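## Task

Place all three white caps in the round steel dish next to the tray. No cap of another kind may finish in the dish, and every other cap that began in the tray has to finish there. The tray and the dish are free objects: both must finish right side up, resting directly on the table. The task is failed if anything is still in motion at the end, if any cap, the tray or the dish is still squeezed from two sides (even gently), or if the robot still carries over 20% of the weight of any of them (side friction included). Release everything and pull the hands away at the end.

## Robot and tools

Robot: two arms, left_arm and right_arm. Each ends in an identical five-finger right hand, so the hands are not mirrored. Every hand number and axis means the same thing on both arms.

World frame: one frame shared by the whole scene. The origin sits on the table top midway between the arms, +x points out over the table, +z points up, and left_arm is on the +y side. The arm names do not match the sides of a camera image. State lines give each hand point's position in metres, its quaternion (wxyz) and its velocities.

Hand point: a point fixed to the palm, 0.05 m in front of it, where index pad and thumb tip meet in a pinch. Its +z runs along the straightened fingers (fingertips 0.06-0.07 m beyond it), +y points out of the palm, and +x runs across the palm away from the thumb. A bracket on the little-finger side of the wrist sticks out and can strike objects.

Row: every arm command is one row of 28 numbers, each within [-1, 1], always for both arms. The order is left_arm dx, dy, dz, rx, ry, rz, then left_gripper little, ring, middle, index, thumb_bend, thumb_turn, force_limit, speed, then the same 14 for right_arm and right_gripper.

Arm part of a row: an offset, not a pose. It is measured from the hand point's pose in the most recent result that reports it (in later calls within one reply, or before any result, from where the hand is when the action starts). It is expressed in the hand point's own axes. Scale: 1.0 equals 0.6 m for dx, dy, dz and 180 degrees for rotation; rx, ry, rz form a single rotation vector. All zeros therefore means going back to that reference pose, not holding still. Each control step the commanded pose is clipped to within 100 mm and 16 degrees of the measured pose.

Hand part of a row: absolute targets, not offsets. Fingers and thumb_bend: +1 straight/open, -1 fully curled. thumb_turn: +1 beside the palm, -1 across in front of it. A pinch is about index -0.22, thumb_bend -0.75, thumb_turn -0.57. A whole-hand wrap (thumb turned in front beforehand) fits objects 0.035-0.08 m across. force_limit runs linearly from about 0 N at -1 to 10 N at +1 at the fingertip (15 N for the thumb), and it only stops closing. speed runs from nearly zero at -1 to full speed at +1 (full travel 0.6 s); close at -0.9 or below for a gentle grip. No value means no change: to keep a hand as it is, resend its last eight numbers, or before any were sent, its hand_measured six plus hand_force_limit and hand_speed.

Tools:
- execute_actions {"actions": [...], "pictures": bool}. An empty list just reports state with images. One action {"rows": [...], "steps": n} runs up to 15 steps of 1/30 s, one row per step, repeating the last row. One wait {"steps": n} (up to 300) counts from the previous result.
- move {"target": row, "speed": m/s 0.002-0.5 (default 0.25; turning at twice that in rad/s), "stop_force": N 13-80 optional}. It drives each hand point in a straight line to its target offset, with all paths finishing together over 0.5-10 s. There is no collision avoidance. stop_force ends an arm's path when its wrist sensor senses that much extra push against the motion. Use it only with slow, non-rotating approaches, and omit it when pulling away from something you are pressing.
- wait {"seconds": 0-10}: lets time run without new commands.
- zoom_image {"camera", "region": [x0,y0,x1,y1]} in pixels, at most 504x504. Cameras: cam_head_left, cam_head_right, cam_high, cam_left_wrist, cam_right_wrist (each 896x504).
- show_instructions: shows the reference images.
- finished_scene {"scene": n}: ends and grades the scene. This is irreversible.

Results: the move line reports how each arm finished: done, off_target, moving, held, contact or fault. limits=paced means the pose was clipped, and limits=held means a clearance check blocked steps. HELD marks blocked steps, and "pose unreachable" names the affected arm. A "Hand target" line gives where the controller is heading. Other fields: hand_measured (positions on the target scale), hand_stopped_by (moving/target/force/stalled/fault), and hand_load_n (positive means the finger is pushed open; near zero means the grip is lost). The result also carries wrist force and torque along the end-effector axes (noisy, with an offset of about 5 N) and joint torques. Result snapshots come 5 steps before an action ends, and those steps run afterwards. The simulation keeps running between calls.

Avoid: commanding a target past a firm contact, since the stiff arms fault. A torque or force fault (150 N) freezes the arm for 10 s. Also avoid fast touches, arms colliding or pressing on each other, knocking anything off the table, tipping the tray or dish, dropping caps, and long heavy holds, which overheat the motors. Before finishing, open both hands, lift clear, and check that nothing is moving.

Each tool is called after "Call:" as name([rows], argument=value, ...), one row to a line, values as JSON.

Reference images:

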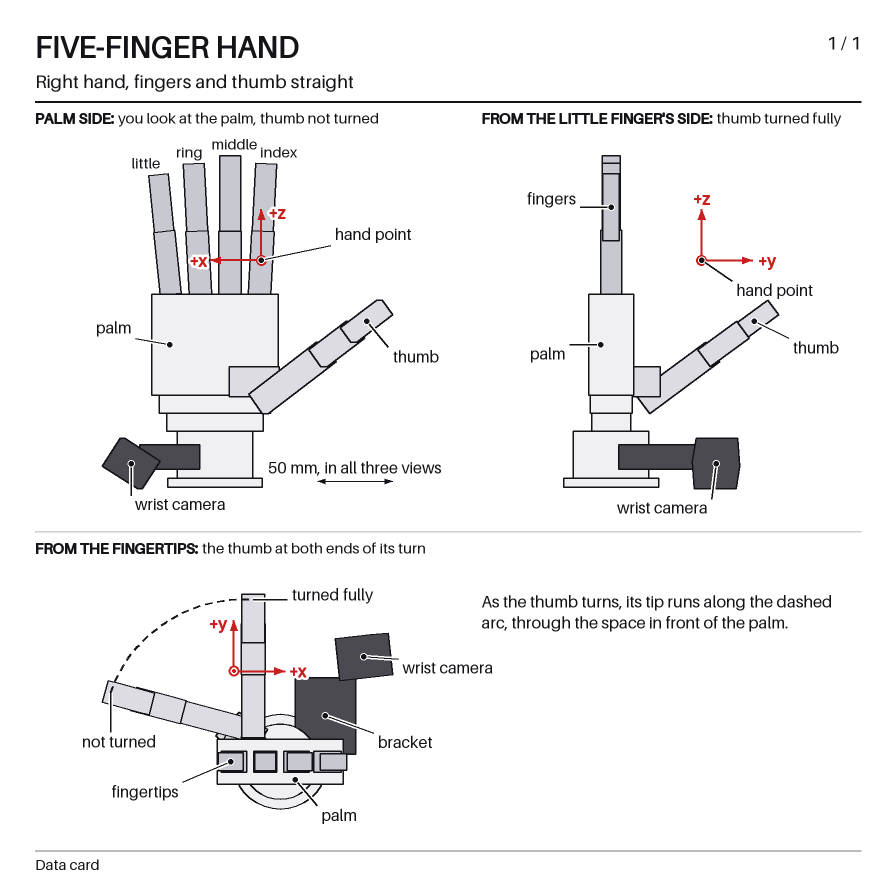

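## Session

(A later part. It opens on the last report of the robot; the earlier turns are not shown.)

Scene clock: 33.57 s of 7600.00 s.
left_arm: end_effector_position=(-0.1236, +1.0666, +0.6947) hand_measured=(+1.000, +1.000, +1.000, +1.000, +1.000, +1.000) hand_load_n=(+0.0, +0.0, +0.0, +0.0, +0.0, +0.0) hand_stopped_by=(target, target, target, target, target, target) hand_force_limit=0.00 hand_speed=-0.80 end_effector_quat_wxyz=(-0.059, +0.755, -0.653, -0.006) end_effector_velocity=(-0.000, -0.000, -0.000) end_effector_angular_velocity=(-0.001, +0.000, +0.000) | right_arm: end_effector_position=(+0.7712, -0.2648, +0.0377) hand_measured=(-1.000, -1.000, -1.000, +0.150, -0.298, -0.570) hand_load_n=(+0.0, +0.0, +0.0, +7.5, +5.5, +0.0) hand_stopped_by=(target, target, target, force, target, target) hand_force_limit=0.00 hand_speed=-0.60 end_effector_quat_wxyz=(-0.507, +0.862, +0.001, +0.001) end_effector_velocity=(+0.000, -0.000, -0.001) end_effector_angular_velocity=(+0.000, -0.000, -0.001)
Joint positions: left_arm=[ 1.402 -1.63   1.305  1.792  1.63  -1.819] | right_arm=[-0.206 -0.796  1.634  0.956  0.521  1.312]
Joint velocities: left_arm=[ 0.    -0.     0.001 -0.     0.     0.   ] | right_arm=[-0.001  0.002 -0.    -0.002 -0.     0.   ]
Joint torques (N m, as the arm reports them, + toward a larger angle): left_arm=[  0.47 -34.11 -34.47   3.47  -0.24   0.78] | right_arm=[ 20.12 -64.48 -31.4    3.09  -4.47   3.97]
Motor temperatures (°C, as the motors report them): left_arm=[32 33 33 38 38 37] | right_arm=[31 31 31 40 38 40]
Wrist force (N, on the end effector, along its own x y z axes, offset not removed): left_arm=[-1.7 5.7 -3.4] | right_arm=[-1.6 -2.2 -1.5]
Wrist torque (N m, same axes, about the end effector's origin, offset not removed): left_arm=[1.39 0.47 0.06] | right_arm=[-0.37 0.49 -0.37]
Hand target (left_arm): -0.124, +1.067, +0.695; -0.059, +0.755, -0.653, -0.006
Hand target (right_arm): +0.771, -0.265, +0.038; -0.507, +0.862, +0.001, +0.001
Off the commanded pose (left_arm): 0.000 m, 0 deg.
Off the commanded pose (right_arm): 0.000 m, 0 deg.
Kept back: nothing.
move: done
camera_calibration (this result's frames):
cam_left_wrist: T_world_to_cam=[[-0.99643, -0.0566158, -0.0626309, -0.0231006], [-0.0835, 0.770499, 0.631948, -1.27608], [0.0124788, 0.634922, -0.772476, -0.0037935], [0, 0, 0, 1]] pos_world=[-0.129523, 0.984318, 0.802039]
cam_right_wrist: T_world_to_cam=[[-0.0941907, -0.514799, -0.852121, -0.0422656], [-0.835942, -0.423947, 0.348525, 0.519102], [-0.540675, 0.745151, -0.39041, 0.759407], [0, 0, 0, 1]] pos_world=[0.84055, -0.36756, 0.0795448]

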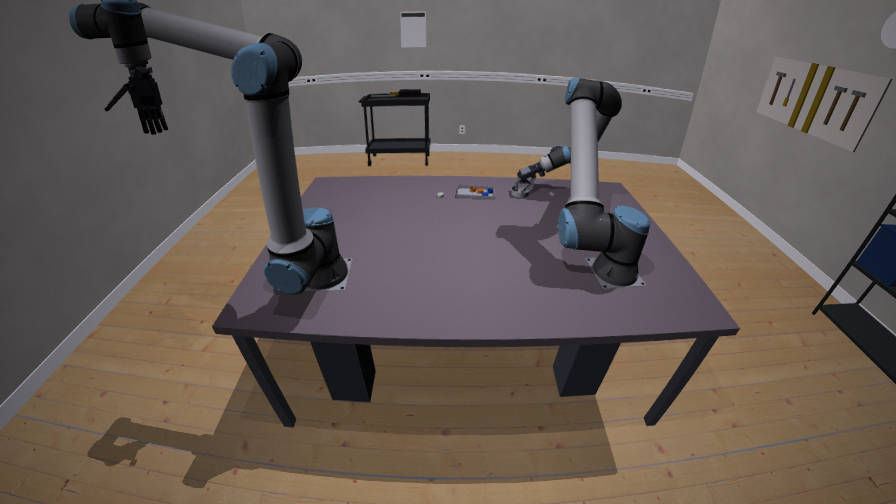

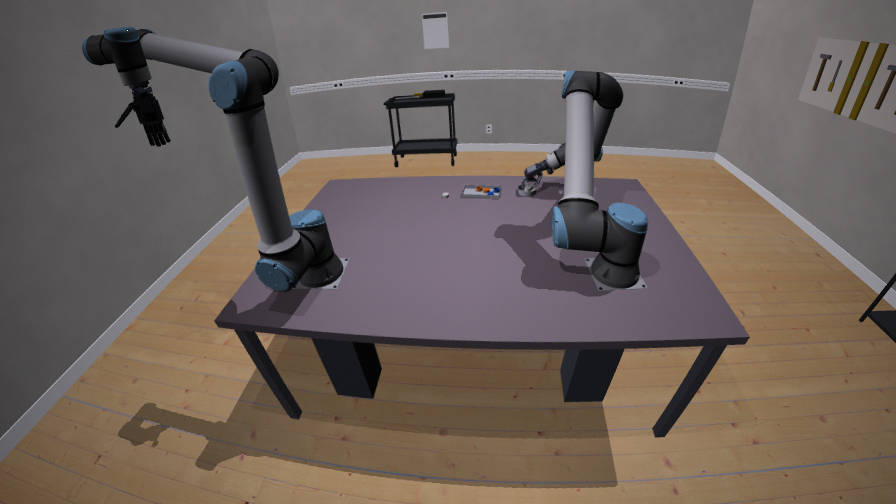

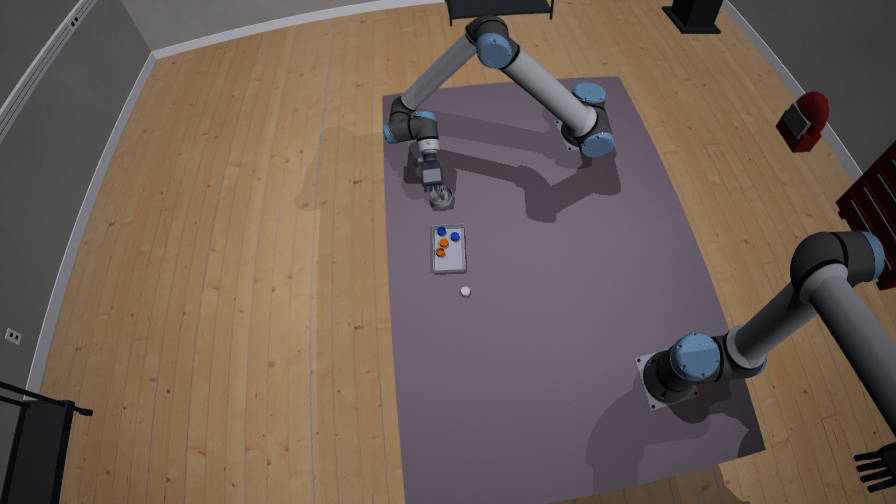

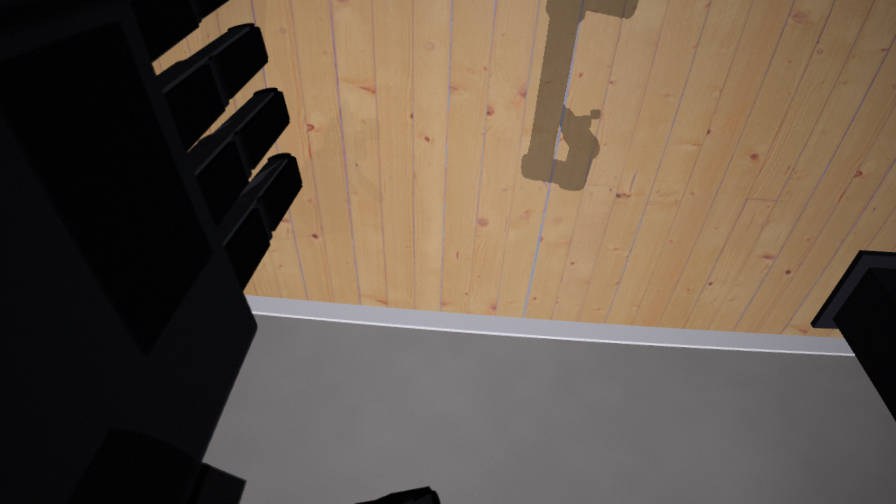

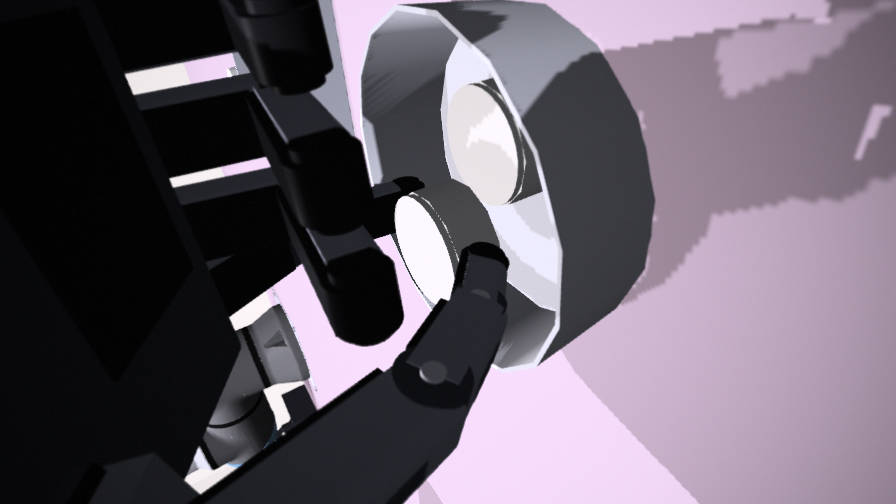

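Call:
move(target=[0,0,0,0,0,0,1,1,1,1,1,1,0,-0.8, 0,0.012,0.0065,0,0,0,-1,-1,-1,-0.35,-0.3,-0.57,0,-0.6], speed=0.03, stop_force=13)

Call:
move(target=[0,0,0,0,0,0,1,1,1,1,1,1,0,-0.8, 0,0,0,0,0,0,-1,-1,-1,0.25,-0.27,-0.57,0,-0.3])

Call:
move(target=[0,0,0,0,0,0,1,1,1,1,1,1,0,-0.8, 0,-0.1,-0.056,0,0,0,-1,-1,-1,0.25,-0.27,-0.57,0,-0.3], speed=0.15)

Scene clock: 37.70 s of 7600.00 s.
left_arm: end_effector_position=(-0.1236, +1.0666, +0.6947) hand_measured=(+1.000, +1.000, +1.000, +1.000, +1.000, +1.000) hand_load_n=(+0.0, +0.0, +0.0, +0.0, +0.0, +0.0) hand_stopped_by=(target, target, target, target, target, target) hand_force_limit=0.00 hand_speed=-0.80 end_effector_quat_wxyz=(-0.059, +0.755, -0.653, -0.006) end_effector_velocity=(+0.001, +0.000, -0.000) end_effector_angular_velocity=(+0.000, -0.000, -0.002) | right_arm: end_effector_position=(+0.7712, -0.2648, +0.0297) hand_measured=(-1.000, -1.000, -1.000, +0.150, -0.298, -0.570) hand_load_n=(+0.0, +0.0, +0.0, +7.5, +5.0, +0.0) hand_stopped_by=(target, target, target, force, target, target) hand_force_limit=0.00 hand_speed=-0.60 end_effector_quat_wxyz=(-0.507, +0.862, +0.001, +0.001) end_effector_velocity=(+0.000, -0.001, -0.001) end_effector_angular_velocity=(-0.001, +0.000, -0.001)
Joint positions: left_arm=[ 1.402 -1.63   1.305  1.792  1.63  -1.819] | right_arm=[-0.206 -0.786  1.634  0.946  0.521  1.312]
Joint velocities: left_arm=[-0.002  0.    -0.    -0.    -0.    -0.   ] | right_arm=[-0.001  0.001  0.    -0.002  0.001  0.   ]
Joint torques (N m, as the arm reports them, + toward a larger angle): left_arm=[  0.4  -32.21 -34.54   3.62  -0.23   0.51] | right_arm=[ -5.35 -58.87 -14.69   2.39  -2.88  -4.23]
Motor temperatures (°C, as the motors report them): left_arm=[32 33 33 38 38 37] | right_arm=[31 31 31 40 38 40]
Wrist force (N, on the end effector, along its own x y z axes, offset not removed): left_arm=[4.7 0.5 6.2] | right_arm=[0.1 -2.8 -1.8]
Wrist torque (N m, same axes, about the end effector's origin, offset not removed): left_arm=[-0.13 -1.15 0.52] | right_arm=[-0.29 0.29 -0.25]
Hand target (left_arm): -0.124, +1.067, +0.695; -0.059, +0.755, -0.653, -0.006
Hand target (right_arm): +0.771, -0.265, +0.030; -0.507, +0.862, +0.001, +0.001
Off the commanded pose (left_arm): 0.000 m, 0 deg.
Off the commanded pose (right_arm): 0.000 m, 0 deg.
Kept back: nothing.
After step 90, 0.40 s passed at rest.
move: done
camera_calibration (this result's frames):
cam_left_wrist: T_world_to_cam=[[-0.99643, -0.0566154, -0.0626309, -0.0231009], [-0.0834997, 0.770499, 0.631948, -1.27608], [0.012479, 0.634922, -0.772476, -0.00379357], [0, 0, 0, 1]] pos_world=[-0.129523, 0.984318, 0.802039]
cam_right_wrist: T_world_to_cam=[[-0.0941611, -0.514781, -0.852135, -0.0491463], [-0.835897, -0.424034, 0.348529, 0.521853], [-0.54075, 0.745114, -0.390377, 0.7563], [0, 0, 0, 1]] pos_world=[0.840557, -0.367546, 0.0714814]

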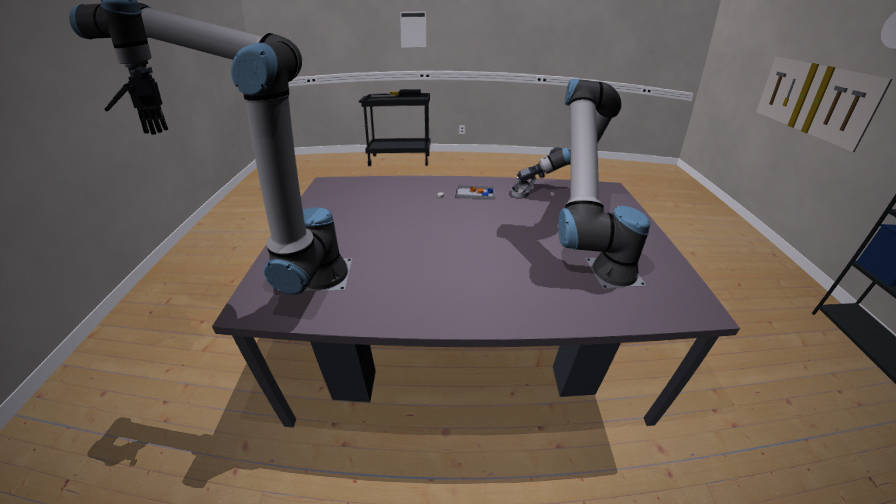

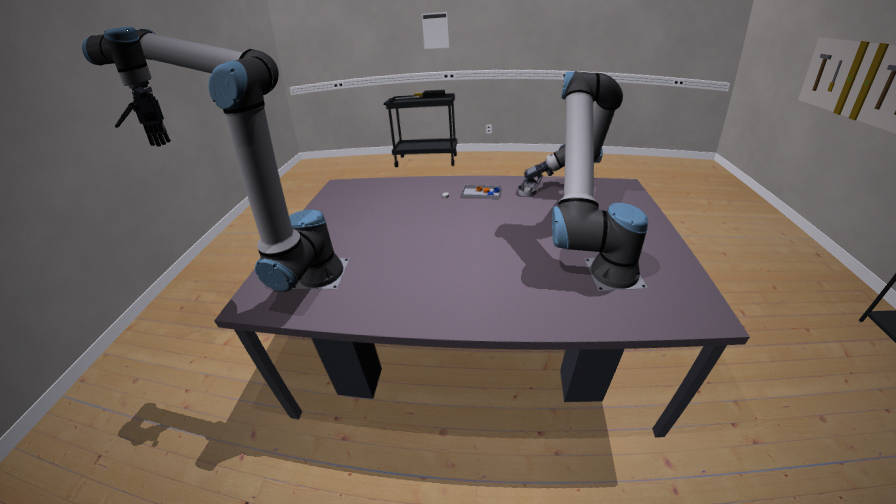

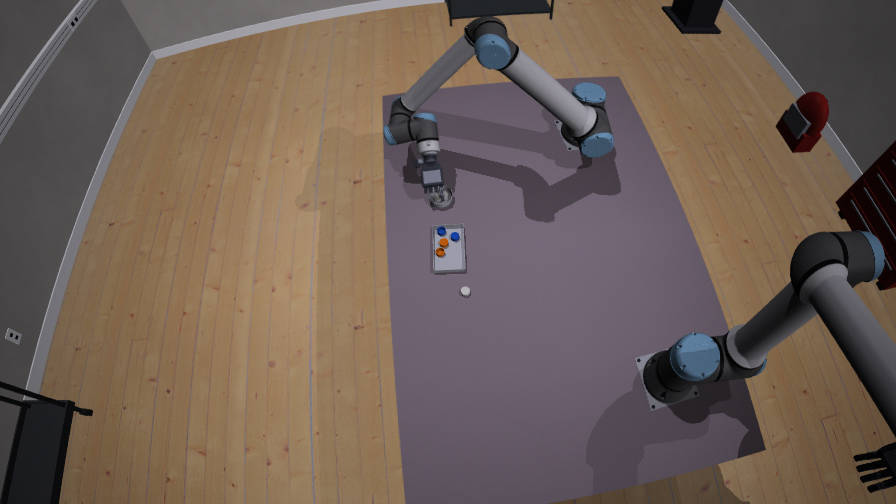

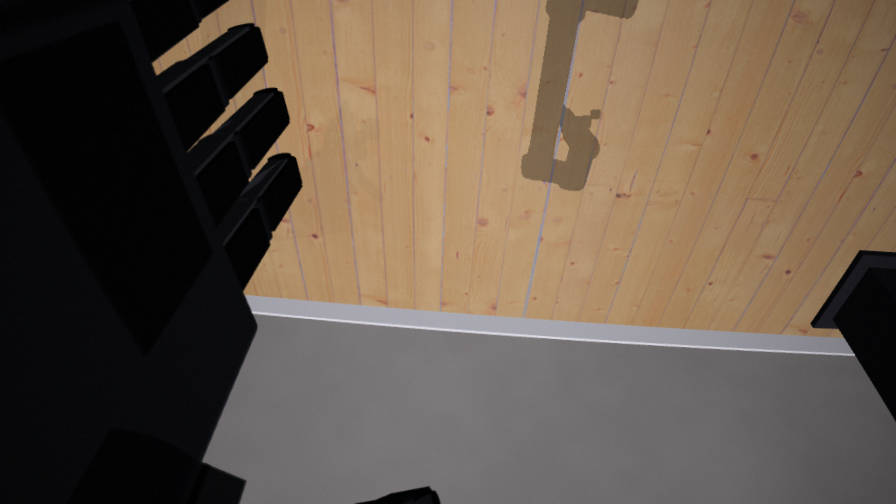

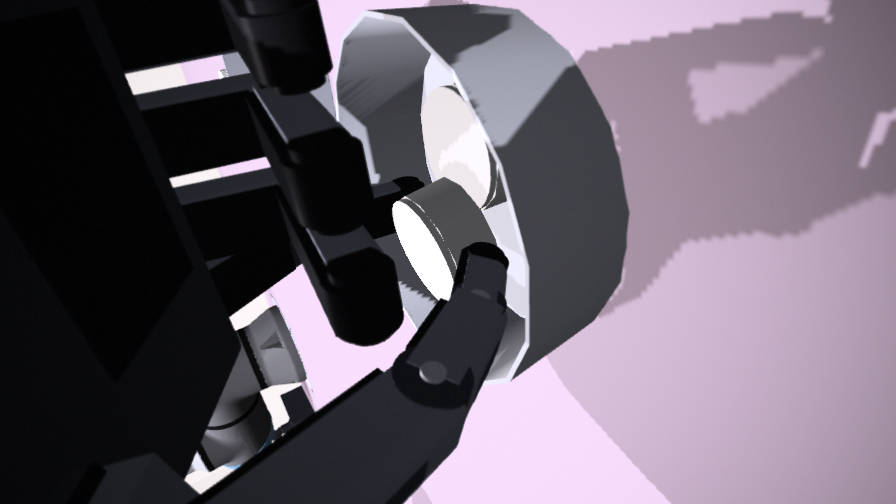

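Scene clock: 38.20 s of 7600.00 s.
left_arm: end_effector_position=(-0.1236, +1.0666, +0.6947) hand_measured=(+1.000, +1.000, +1.000, +1.000, +1.000, +1.000) hand_load_n=(+0.0, +0.0, +0.0, +0.0, +0.0, +0.0) hand_stopped_by=(target, target, target, target, target, target) hand_force_limit=0.00 hand_speed=-0.80 end_effector_quat_wxyz=(-0.059, +0.755, -0.653, -0.006) end_effector_velocity=(-0.000, +0.000, -0.000) end_effector_angular_velocity=(-0.001, +0.000, +0.001) | right_arm: end_effector_position=(+0.7712, -0.2648, +0.0296) hand_measured=(-1.000, -1.000, -1.000, +0.250, -0.270, -0.570) hand_load_n=(+0.0, +0.0, +0.0, +0.0, +0.0, +0.0) hand_stopped_by=(target, target, target, target, target, target) hand_force_limit=0.00 hand_speed=-0.30 end_effector_quat_wxyz=(-0.507, +0.862, +0.001, +0.001) end_effector_velocity=(+0.000, -0.001, +0.000) end_effector_angular_velocity=(-0.001, +0.000, -0.001)
Joint positions: left_arm=[ 1.402 -1.63   1.305  1.792  1.63  -1.819] | right_arm=[-0.206 -0.786  1.634  0.946  0.521  1.312]
Joint velocities: left_arm=[ 0.     0.     0.001 -0.    -0.    -0.   ] | right_arm=[-0.001 -0.     0.     0.     0.001 -0.   ]
Joint torques (N m, as the arm reports them, + toward a larger angle): left_arm=[ -0.08 -32.09 -33.78   3.31   0.04   0.68] | right_arm=[  2.1  -74.93 -15.58   3.86  -3.21  -3.67]
Motor temperatures (°C, as the motors report them): left_arm=[32 33 33 38 38 37] | right_arm=[31 31 31 40 38 40]
Wrist force (N, on the end effector, along its own x y z axes, offset not removed): left_arm=[-1.7 5.0 -4.6] | right_arm=[-1.3 -2.1 -1.5]
Wrist torque (N m, same axes, about the end effector's origin, offset not removed): left_arm=[1.34 0.41 0.32] | right_arm=[-0.36 0.50 -0.38]
Hand target (left_arm): -0.124, +1.067, +0.695; -0.059, +0.755, -0.653, -0.006
Hand target (right_arm): +0.771, -0.265, +0.030; -0.507, +0.862, +0.001, +0.001
Off the commanded pose (left_arm): 0.000 m, 0 deg.
Off the commanded pose (right_arm): 0.000 m, 0 deg.
Kept back: nothing.
move: done
camera_calibration (this result's frames):
cam_left_wrist: T_world_to_cam=[[-0.99643, -0.0566158, -0.0626309, -0.0231005], [-0.0835, 0.770499, 0.631948, -1.27608], [0.0124788, 0.634922, -0.772476, -0.00379351], [0, 0, 0, 1]] pos_world=[-0.129523, 0.984318, 0.802039]
cam_right_wrist: T_world_to_cam=[[-0.0941511, -0.514782, -0.852136, -0.0491853], [-0.835896, -0.42404, 0.348522, 0.521862], [-0.540752, 0.745111, -0.39038, 0.756284], [0, 0, 0, 1]] pos_world=[0.840554, -0.367545, 0.0714452]

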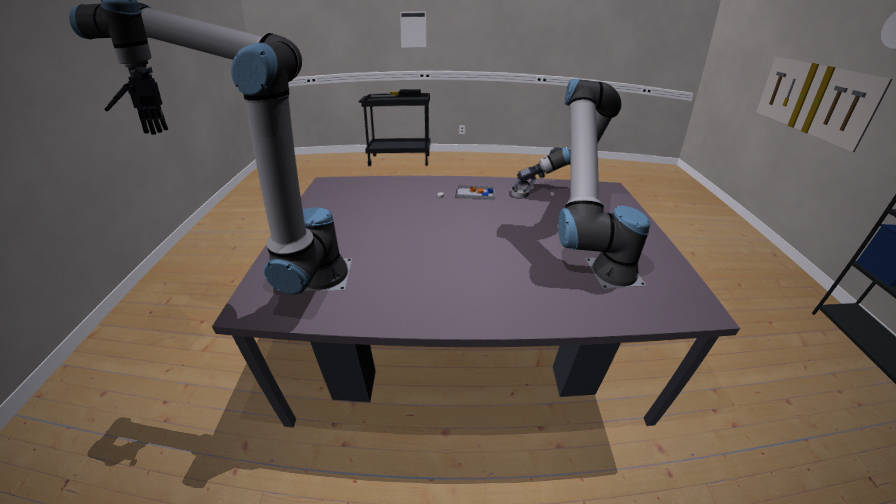

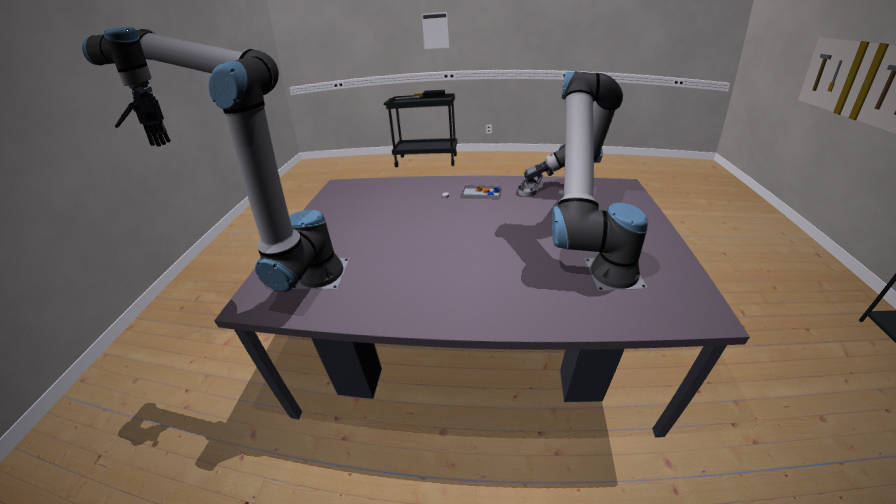

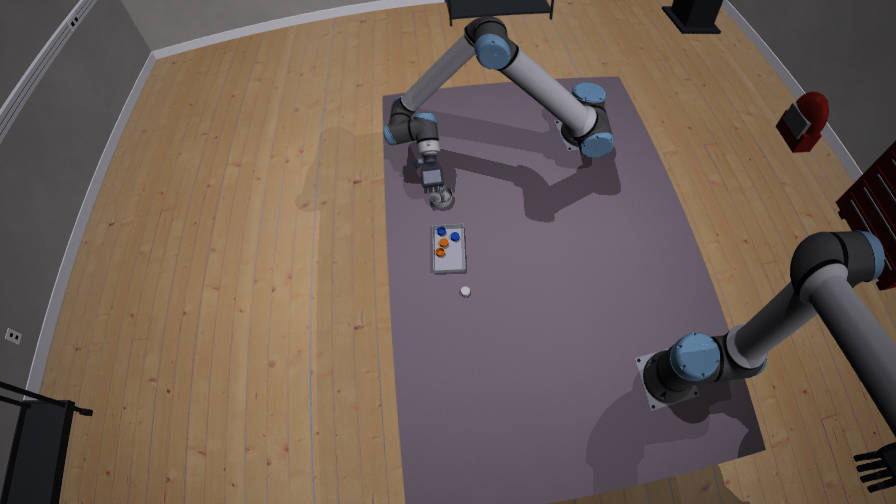

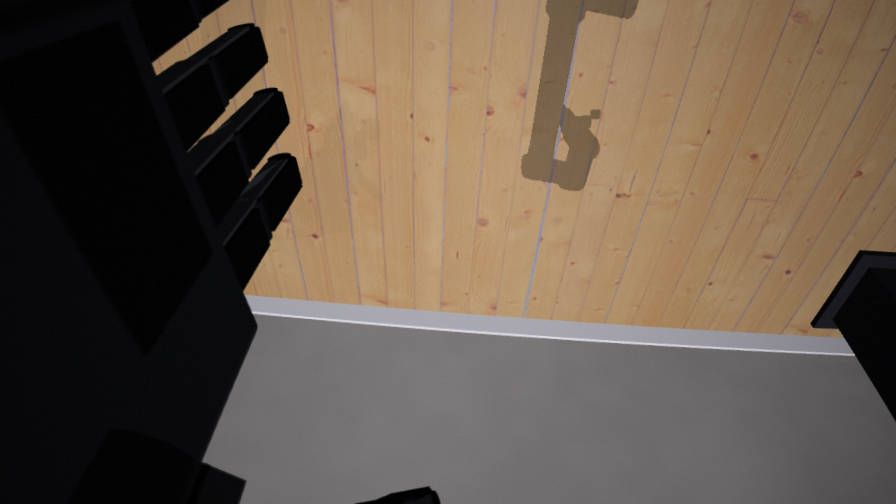

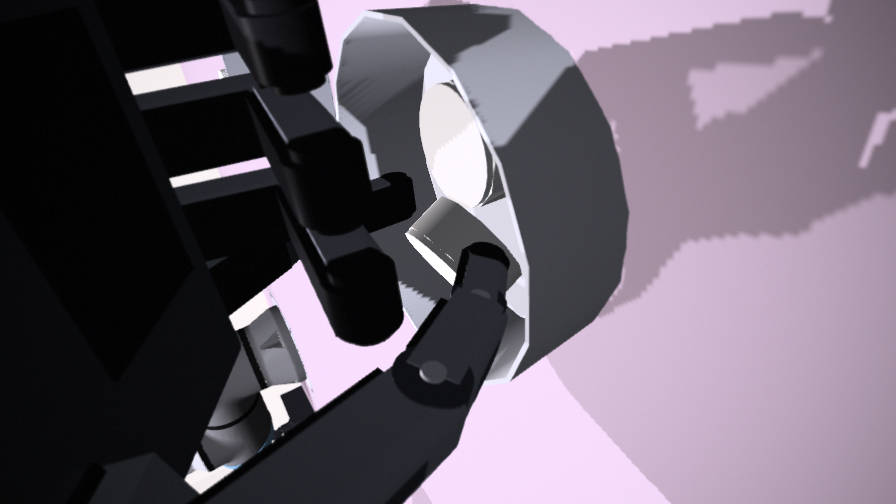

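Scene clock: 39.13 s of 7600.00 s.
left_arm: end_effector_position=(-0.1236, +1.0666, +0.6947) hand_measured=(+1.000, +1.000, +1.000, +1.000, +1.000, +1.000) hand_load_n=(+0.0, +0.0, +0.0, +0.0, +0.0, +0.0) hand_stopped_by=(target, target, target, target, target, target) hand_force_limit=0.00 hand_speed=-0.80 end_effector_quat_wxyz=(-0.059, +0.755, -0.653, -0.006) end_effector_velocity=(+0.001, +0.001, -0.001) end_effector_angular_velocity=(-0.001, +0.000, -0.001) | right_arm: end_effector_position=(+0.7710, -0.2650, +0.0983) hand_measured=(-1.000, -1.000, -1.000, +0.250, -0.270, -0.570) hand_load_n=(+0.0, +0.0, +0.0, +0.0, +0.0, +0.0) hand_stopped_by=(target, target, target, target, target, target) hand_force_limit=0.00 hand_speed=-0.30 end_effector_quat_wxyz=(-0.507, +0.862, +0.001, +0.001) end_effector_velocity=(+0.000, +0.000, +0.001) end_effector_angular_velocity=(+0.001, -0.000, +0.001)
Joint positions: left_arm=[ 1.402 -1.63   1.305  1.792  1.63  -1.819] | right_arm=[-0.207 -0.867  1.627  1.035  0.521  1.311]
Joint velocities: left_arm=[-0.001  0.001  0.     0.    -0.    -0.   ] | right_arm=[ 0.    -0.001 -0.     0.002 -0.001 -0.001]
Joint torques (N m, as the arm reports them, + toward a larger angle): left_arm=[  1.8  -33.91 -33.87   3.58   0.23   0.32] | right_arm=[-21.58 -92.   -33.34   7.45  -0.21  -4.79]
Motor temperatures (°C, as the motors report them): left_arm=[32 33 33 38 38 37] | right_arm=[31 31 31 40 38 40]
Wrist force (N, on the end effector, along its own x y z axes, offset not removed): left_arm=[-0.4 0.2 0.2] | right_arm=[-0.3 -1.4 -1.5]
Wrist torque (N m, same axes, about the end effector's origin, offset not removed): left_arm=[0.37 0.06 0.41] | right_arm=[-0.24 0.23 -0.29]
Hand target (left_arm): -0.124, +1.067, +0.695; -0.059, +0.755, -0.653, -0.006
Hand target (right_arm): +0.771, -0.265, +0.098; -0.507, +0.862, +0.001, +0.001
Off the commanded pose (left_arm): 0.000 m, 0 deg.
Off the commanded pose (right_arm): 0.000 m, 0 deg.
Kept back: nothing.
move: done
camera_calibration (this result's frames):
cam_left_wrist: T_world_to_cam=[[-0.99643, -0.0566158, -0.0626308, -0.0231006], [-0.0835, 0.770499, 0.631948, -1.27608], [0.0124788, 0.634922, -0.772476, -0.00379346], [0, 0, 0, 1]] pos_world=[-0.129523, 0.984318, 0.802039]
cam_right_wrist: T_world_to_cam=[[-0.0941835, -0.514699, -0.852182, 0.00921572], [-0.835886, -0.424069, 0.34851, 0.497679], [-0.540762, 0.745152, -0.390289, 0.78318], [0, 0, 0, 1]] pos_world=[0.840385, -0.367794, 0.140074]

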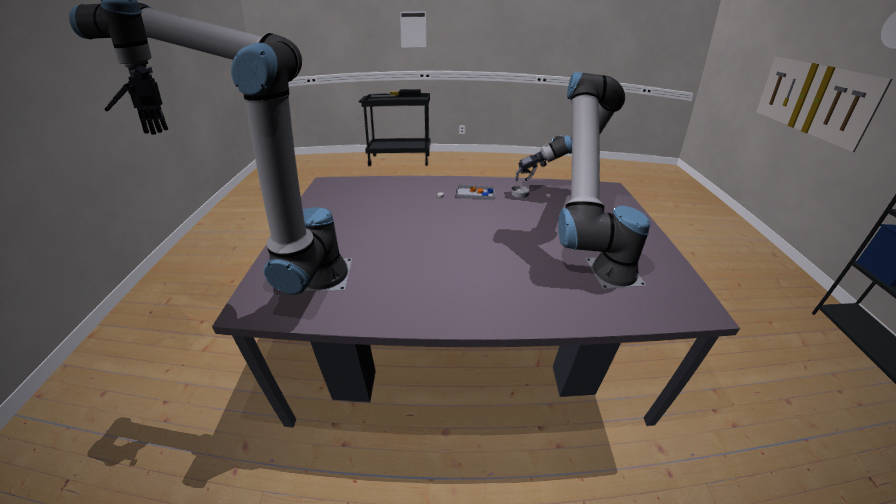

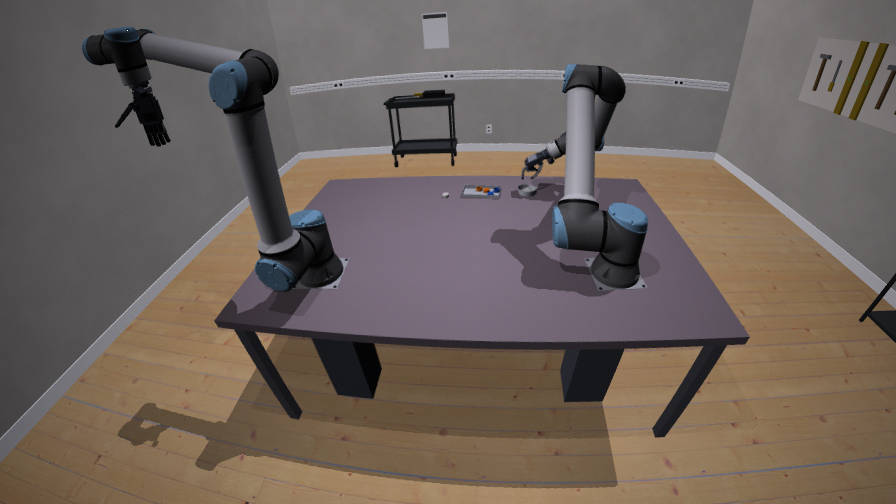

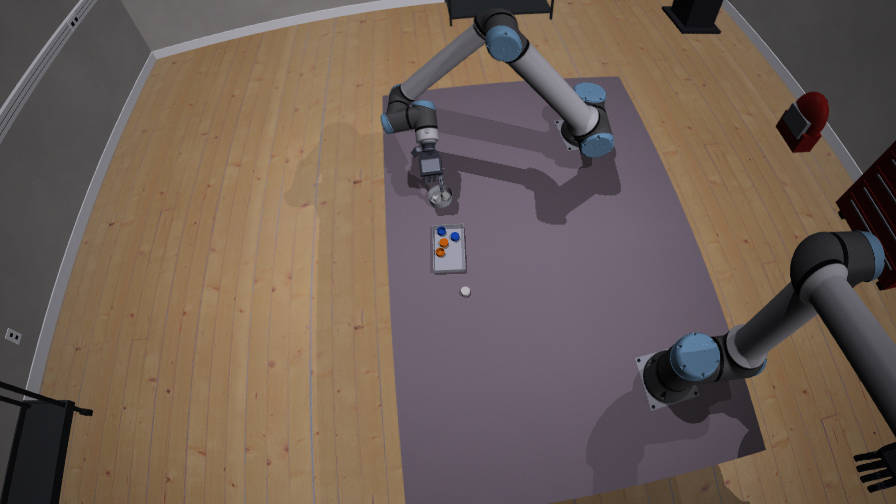

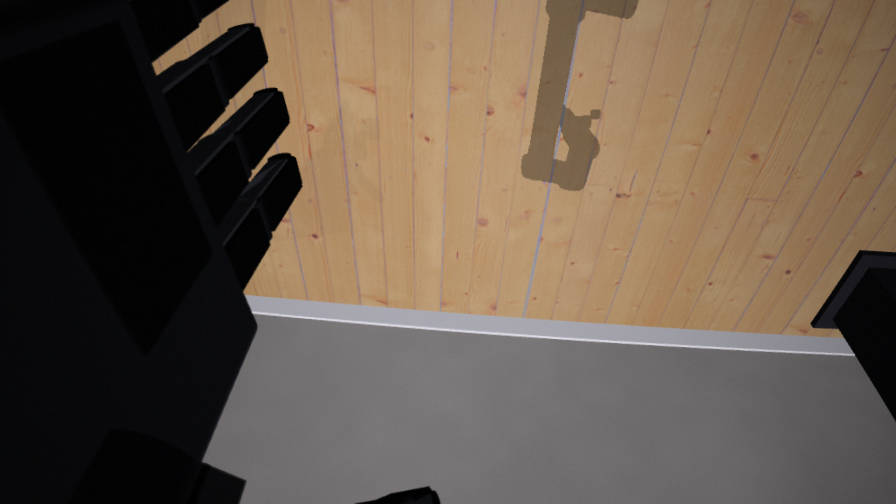

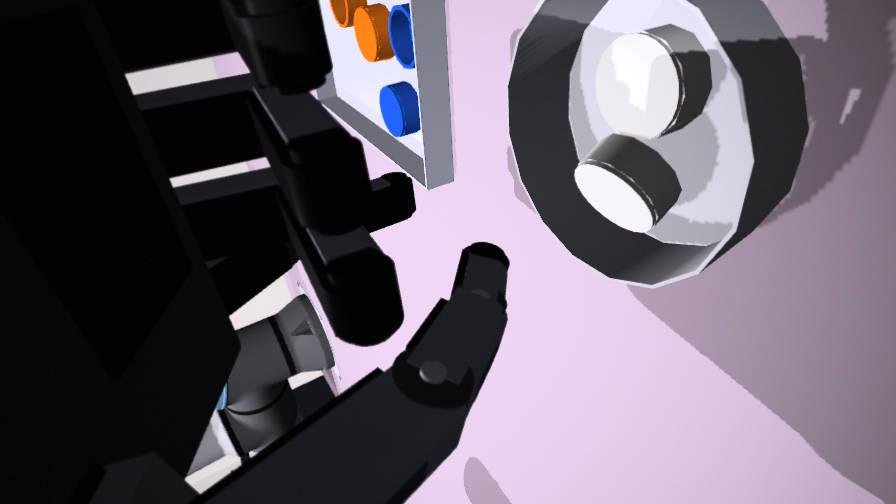

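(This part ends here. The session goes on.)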